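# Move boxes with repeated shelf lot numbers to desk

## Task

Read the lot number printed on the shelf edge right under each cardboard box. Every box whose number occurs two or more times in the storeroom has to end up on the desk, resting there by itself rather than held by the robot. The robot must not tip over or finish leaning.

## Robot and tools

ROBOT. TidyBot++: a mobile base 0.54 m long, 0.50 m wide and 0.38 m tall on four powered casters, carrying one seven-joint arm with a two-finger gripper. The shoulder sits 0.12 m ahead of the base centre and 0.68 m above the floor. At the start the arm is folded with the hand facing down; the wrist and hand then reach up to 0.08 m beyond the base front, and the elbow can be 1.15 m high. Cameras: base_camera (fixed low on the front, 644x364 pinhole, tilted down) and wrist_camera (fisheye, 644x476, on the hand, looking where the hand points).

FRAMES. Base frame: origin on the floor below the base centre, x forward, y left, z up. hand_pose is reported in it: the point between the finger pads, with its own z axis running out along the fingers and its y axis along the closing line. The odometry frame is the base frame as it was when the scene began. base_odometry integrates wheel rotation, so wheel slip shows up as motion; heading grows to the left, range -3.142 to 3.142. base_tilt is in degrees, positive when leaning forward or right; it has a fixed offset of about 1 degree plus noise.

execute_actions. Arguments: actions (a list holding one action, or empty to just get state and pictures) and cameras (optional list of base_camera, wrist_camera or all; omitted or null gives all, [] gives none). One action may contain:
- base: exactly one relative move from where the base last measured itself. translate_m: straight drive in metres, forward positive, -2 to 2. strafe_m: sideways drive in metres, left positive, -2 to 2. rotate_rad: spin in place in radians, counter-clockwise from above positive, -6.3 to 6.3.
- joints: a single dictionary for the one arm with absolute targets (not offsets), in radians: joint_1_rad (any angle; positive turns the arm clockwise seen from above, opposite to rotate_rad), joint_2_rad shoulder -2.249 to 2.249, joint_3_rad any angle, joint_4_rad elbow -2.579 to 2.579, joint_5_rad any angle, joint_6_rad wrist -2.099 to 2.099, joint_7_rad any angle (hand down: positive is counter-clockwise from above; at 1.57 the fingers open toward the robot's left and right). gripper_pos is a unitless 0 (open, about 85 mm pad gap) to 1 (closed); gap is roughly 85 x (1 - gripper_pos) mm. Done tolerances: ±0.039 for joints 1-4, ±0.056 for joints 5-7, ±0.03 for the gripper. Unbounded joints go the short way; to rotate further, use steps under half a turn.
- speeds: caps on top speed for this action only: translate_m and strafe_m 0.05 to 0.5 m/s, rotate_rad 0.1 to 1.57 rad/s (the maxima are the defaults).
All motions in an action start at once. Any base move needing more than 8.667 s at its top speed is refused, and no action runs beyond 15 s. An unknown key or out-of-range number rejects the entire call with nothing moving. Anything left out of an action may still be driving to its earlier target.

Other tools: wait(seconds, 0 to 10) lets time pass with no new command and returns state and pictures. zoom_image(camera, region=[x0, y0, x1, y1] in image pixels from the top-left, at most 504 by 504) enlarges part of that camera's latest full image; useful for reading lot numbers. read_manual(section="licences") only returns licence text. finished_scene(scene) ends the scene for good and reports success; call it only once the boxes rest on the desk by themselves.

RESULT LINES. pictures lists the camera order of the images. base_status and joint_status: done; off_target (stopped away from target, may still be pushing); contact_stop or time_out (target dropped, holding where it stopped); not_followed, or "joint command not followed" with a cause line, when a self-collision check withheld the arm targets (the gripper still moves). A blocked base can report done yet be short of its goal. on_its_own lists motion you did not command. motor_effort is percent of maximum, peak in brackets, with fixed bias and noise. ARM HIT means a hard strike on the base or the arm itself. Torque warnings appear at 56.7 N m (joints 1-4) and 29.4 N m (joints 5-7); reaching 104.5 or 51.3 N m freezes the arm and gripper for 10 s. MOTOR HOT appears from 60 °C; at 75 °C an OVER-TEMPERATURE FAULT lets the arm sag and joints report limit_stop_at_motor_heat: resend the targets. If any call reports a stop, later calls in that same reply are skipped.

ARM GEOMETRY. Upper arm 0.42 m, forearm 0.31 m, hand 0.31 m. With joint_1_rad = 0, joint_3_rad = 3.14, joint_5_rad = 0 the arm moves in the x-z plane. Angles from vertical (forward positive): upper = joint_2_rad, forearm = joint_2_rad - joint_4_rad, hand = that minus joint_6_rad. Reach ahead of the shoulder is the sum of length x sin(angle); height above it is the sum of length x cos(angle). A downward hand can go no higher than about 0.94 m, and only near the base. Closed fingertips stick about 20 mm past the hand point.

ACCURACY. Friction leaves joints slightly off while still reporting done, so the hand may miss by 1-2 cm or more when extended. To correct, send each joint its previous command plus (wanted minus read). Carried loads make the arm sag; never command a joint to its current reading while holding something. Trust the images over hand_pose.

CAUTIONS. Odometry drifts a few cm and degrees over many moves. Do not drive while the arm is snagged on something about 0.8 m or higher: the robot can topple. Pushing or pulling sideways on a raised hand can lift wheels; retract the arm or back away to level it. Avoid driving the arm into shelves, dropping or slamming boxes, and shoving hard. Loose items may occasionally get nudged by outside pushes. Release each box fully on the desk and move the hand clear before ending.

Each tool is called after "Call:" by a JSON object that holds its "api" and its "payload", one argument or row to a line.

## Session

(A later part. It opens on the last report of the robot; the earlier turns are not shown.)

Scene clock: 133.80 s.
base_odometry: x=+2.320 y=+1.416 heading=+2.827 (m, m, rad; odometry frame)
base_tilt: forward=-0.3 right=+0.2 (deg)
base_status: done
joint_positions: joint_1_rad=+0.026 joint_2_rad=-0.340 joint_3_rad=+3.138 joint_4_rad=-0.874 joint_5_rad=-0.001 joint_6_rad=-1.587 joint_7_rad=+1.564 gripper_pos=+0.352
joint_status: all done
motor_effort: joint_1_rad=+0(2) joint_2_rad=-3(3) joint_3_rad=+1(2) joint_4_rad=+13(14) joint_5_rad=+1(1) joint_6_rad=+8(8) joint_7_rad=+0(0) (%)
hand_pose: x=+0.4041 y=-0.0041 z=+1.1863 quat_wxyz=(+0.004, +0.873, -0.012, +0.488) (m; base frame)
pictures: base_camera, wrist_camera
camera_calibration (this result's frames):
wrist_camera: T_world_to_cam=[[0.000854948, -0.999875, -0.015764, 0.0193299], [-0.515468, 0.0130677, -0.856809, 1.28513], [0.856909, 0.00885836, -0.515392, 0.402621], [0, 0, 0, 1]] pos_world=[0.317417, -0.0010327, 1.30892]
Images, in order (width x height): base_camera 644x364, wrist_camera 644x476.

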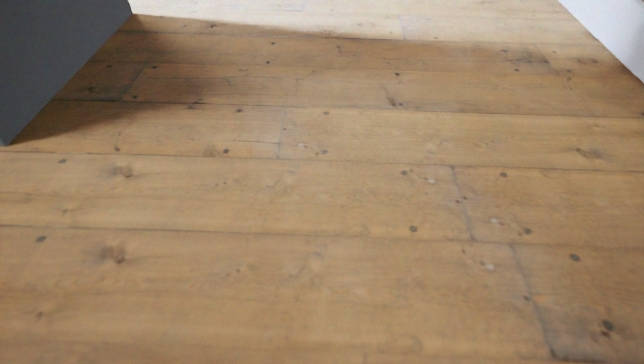

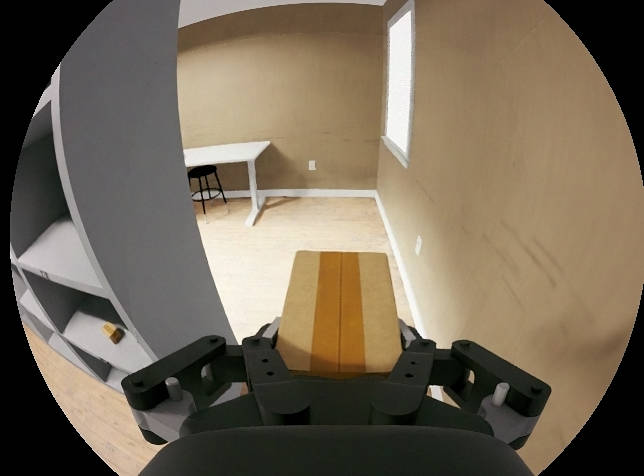

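Call:
{"api": "execute_actions", "payload": {
  "actions": [
    {"base":{"translate_m":2.0},"joints":{"joint_2_rad":0.33,"joint_4_rad":-1.43,"joint_6_rad":-0.37}}
  ],
  "cameras": ["wrist_camera"]
}}

Call:
{"api": "execute_actions", "payload": {
  "actions": [
    {"base":{"strafe_m":0.68},"joints":{"joint_1_rad":-0.6,"joint_2_rad":0.40,"joint_6_rad":-0.31}}
  ]
}}

Scene clock: 139.60 s.
base_odometry: x=+0.418 y=+2.036 heading=+2.827 (m, m, rad; odometry frame)
base_tilt: forward=-0.3 right=+0.2 (deg)
base_status: done
joint_positions: joint_1_rad=+0.025 joint_2_rad=+0.337 joint_3_rad=+3.138 joint_4_rad=-1.428 joint_5_rad=-0.001 joint_6_rad=-0.391 joint_7_rad=+1.564 gripper_pos=+0.352
joint_status: all done
motor_effort: joint_1_rad=+0(0) joint_2_rad=-36(40) joint_3_rad=-1(1) joint_4_rad=+22(23) joint_5_rad=+1(0) joint_6_rad=+8(9) joint_7_rad=+0(0) (%)
hand_pose: x=+0.8260 y=-0.0144 z=+0.8459 quat_wxyz=(+0.003, +0.881, -0.013, +0.473) (m; base frame)
pictures: wrist_camera
camera_calibration (this result's frames):
wrist_camera: T_world_to_cam=[[-0.000579492, -0.999814, -0.0192913, 0.00749038], [-0.545315, 0.0164865, -0.838069, 1.21994], [0.838231, 0.0100342, -0.545223, -0.0935528], [0, 0, 0, 1]] pos_world=[0.743674, -0.0116848, 0.971531]
Images, in order (width x height): wrist_camera 644x476.

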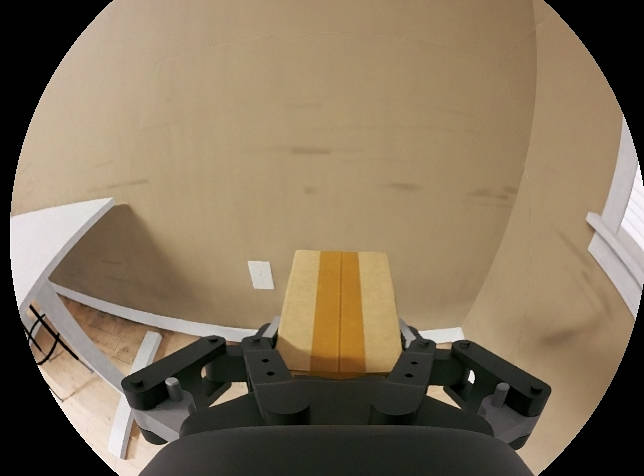

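Scene clock: 142.33 s.
base_odometry: x=+0.208 y=+1.389 heading=+2.827 (m, m, rad; odometry frame)
base_tilt: forward=-0.3 right=+0.2 (deg)
base_status: done
joint_positions: joint_1_rad=-0.591 joint_2_rad=+0.385 joint_3_rad=+3.141 joint_4_rad=-1.428 joint_5_rad=-0.001 joint_6_rad=-0.334 joint_7_rad=+1.564 gripper_pos=+0.352
joint_status: all done
motor_effort: joint_1_rad=+1(5) joint_2_rad=-37(38) joint_3_rad=+1(3) joint_4_rad=+22(22) joint_5_rad=+1(0) joint_6_rad=+8(9) joint_7_rad=+0(0) (%)
hand_pose: x=+0.7191 y=+0.4054 z=+0.8269 quat_wxyz=(-0.141, +0.841, +0.253, +0.456) (m; base frame)
pictures: base_camera, wrist_camera
camera_calibration (this result's frames):
wrist_camera: T_world_to_cam=[[0.575964, -0.81727, -0.0182966, -0.0626519], [-0.447809, -0.296706, -0.843464, 1.20018], [0.68391, 0.493998, -0.536874, -0.11068], [0, 0, 0, 1]] pos_world=[0.649233, 0.359574, 0.951743]
Images, in order (width x height): base_camera 644x364, wrist_camera 644x476.

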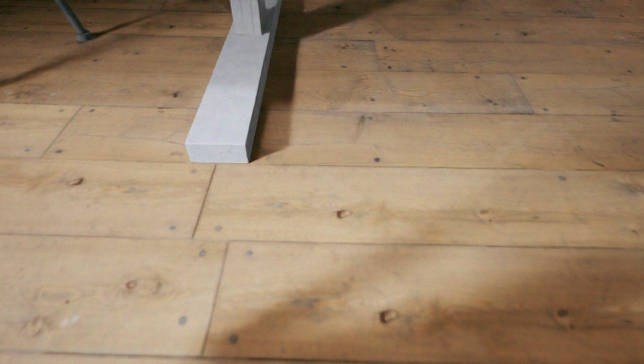

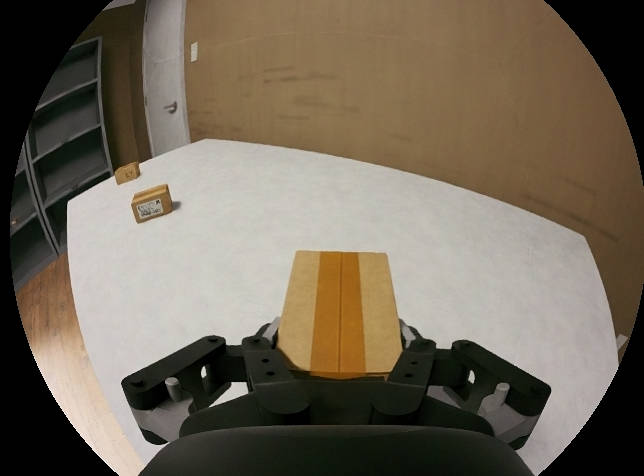

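Call:
{"api": "execute_actions", "payload": {
  "actions": [
    {"joints":{"joint_2_rad":0.50,"joint_6_rad":-0.215}}
  ],
  "cameras": []
}}

Call:
{"api": "execute_actions", "payload": {
  "actions": [
    {"joints":{"joint_2_rad":0.55}}
  ],
  "cameras": []
}}

Scene clock: 144.27 s.
base_odometry: x=+0.208 y=+1.389 heading=+2.827 (m, m, rad; odometry frame)
base_tilt: forward=-0.3 right=+0.2 (deg)
base_status: not commanded
joint_positions: joint_1_rad=-0.591 joint_2_rad=+0.499 joint_3_rad=+3.141 joint_4_rad=-1.429 joint_5_rad=-0.001 joint_6_rad=-0.239 joint_7_rad=+1.564 gripper_pos=+0.352
joint_status: all done
motor_effort: joint_1_rad=+0(0) joint_2_rad=-40(43) joint_3_rad=+0(0) joint_4_rad=+20(22) joint_5_rad=+0(0) joint_6_rad=+8(9) joint_7_rad=+0(0) (%)
hand_pose: x=+0.7434 y=+0.4217 z=+0.7668 quat_wxyz=(-0.139, +0.846, +0.255, +0.447) (m; base frame)
pictures: none
No camera images: the call's "cameras" was empty. Leave "cameras" out to get every camera's image.

Scene clock: 145.00 s.
base_odometry: x=+0.208 y=+1.389 heading=+2.827 (m, m, rad; odometry frame)
base_tilt: forward=-0.3 right=+0.2 (deg)
base_status: not commanded
joint_positions: joint_1_rad=-0.591 joint_2_rad=+0.518 joint_3_rad=+3.141 joint_4_rad=-1.428 joint_5_rad=-0.001 joint_6_rad=-0.229 joint_7_rad=+1.564 gripper_pos=+0.352
joint_status: all done
motor_effort: joint_1_rad=+1(0) joint_2_rad=-38(41) joint_3_rad=+0(0) joint_4_rad=+19(21) joint_5_rad=+0(0) joint_6_rad=+6(8) joint_7_rad=+0(0) (%)
hand_pose: x=+0.7464 y=+0.4237 z=+0.7554 quat_wxyz=(-0.138, +0.848, +0.255, +0.444) (m; base frame)
pictures: none
No camera images: the call's "cameras" was empty. Leave "cameras" out to get every camera's image.

Call:
{"api": "execute_actions", "payload": {
  "actions": [
    {"joints":{"joint_2_rad":0.515,"gripper_pos":0.0}}
  ],
  "cameras": []
}}

Call:
{"api": "execute_actions", "payload": {
  "actions": [
    {"joints":{"joint_2_rad":0.25,"joint_6_rad":-0.5}}
  ],
  "cameras": ["wrist_camera"]
}}

Scene clock: 146.27 s.
base_odometry: x=+0.208 y=+1.389 heading=+2.827 (m, m, rad; odometry frame)
base_tilt: forward=-0.3 right=+0.2 (deg)
base_status: not commanded
joint_positions: joint_1_rad=-0.591 joint_2_rad=+0.518 joint_3_rad=+3.141 joint_4_rad=-1.428 joint_5_rad=-0.001 joint_6_rad=-0.229 joint_7_rad=+1.564 gripper_pos=+0.000
joint_status: all done
motor_effort: joint_1_rad=+0(0) joint_2_rad=-40(41) joint_3_rad=+0(0) joint_4_rad=+19(20) joint_5_rad=+0(0) joint_6_rad=+7(8) joint_7_rad=+0(0) (%)
hand_pose: x=+0.7464 y=+0.4237 z=+0.7557 quat_wxyz=(-0.138, +0.848, +0.255, +0.444) (m; base frame)
pictures: none
No camera images: the call's "cameras" was empty. Leave "cameras" out to get every camera's image.

Scene clock: 147.60 s.
base_odometry: x=+0.208 y=+1.389 heading=+2.827 (m, m, rad; odometry frame)
base_tilt: forward=-0.3 right=+0.2 (deg)
base_status: not commanded
joint_positions: joint_1_rad=-0.591 joint_2_rad=+0.250 joint_3_rad=+3.141 joint_4_rad=-1.428 joint_5_rad=-0.001 joint_6_rad=-0.479 joint_7_rad=+1.564 gripper_pos=+0.000
joint_status: all done
motor_effort: joint_1_rad=+0(0) joint_2_rad=-32(43) joint_3_rad=+0(0) joint_4_rad=+21(21) joint_5_rad=+0(1) joint_6_rad=+7(7) joint_7_rad=+0(0) (%)
hand_pose: x=+0.6792 y=+0.3786 z=+0.8840 quat_wxyz=(-0.140, +0.844, +0.254, +0.452) (m; base frame)
pictures: wrist_camera
camera_calibration (this result's frames):
wrist_camera: T_world_to_cam=[[0.575968, -0.817266, -0.0183595, -0.0604443], [-0.454553, -0.301518, -0.838134, 1.22409], [0.679443, 0.491083, -0.545156, -0.0280281], [0, 0, 0, 1]] pos_world=[0.610274, 0.333452, 1.00957]
Images, in order (width x height): wrist_camera 644x476.

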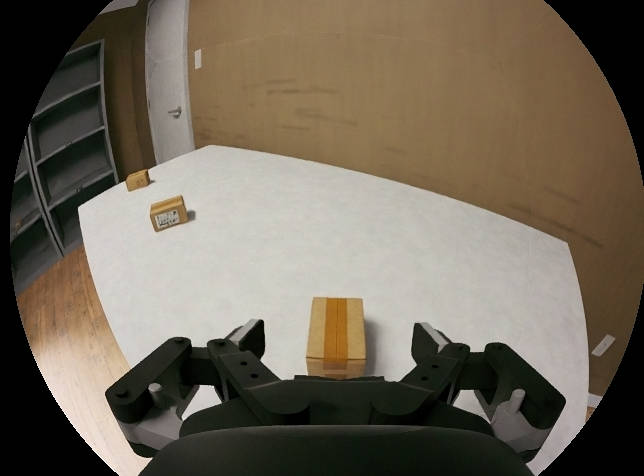

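Call:
{"api": "finished_scene", "payload": {
  "scene": 1
}}

The scene is finished: the task was done.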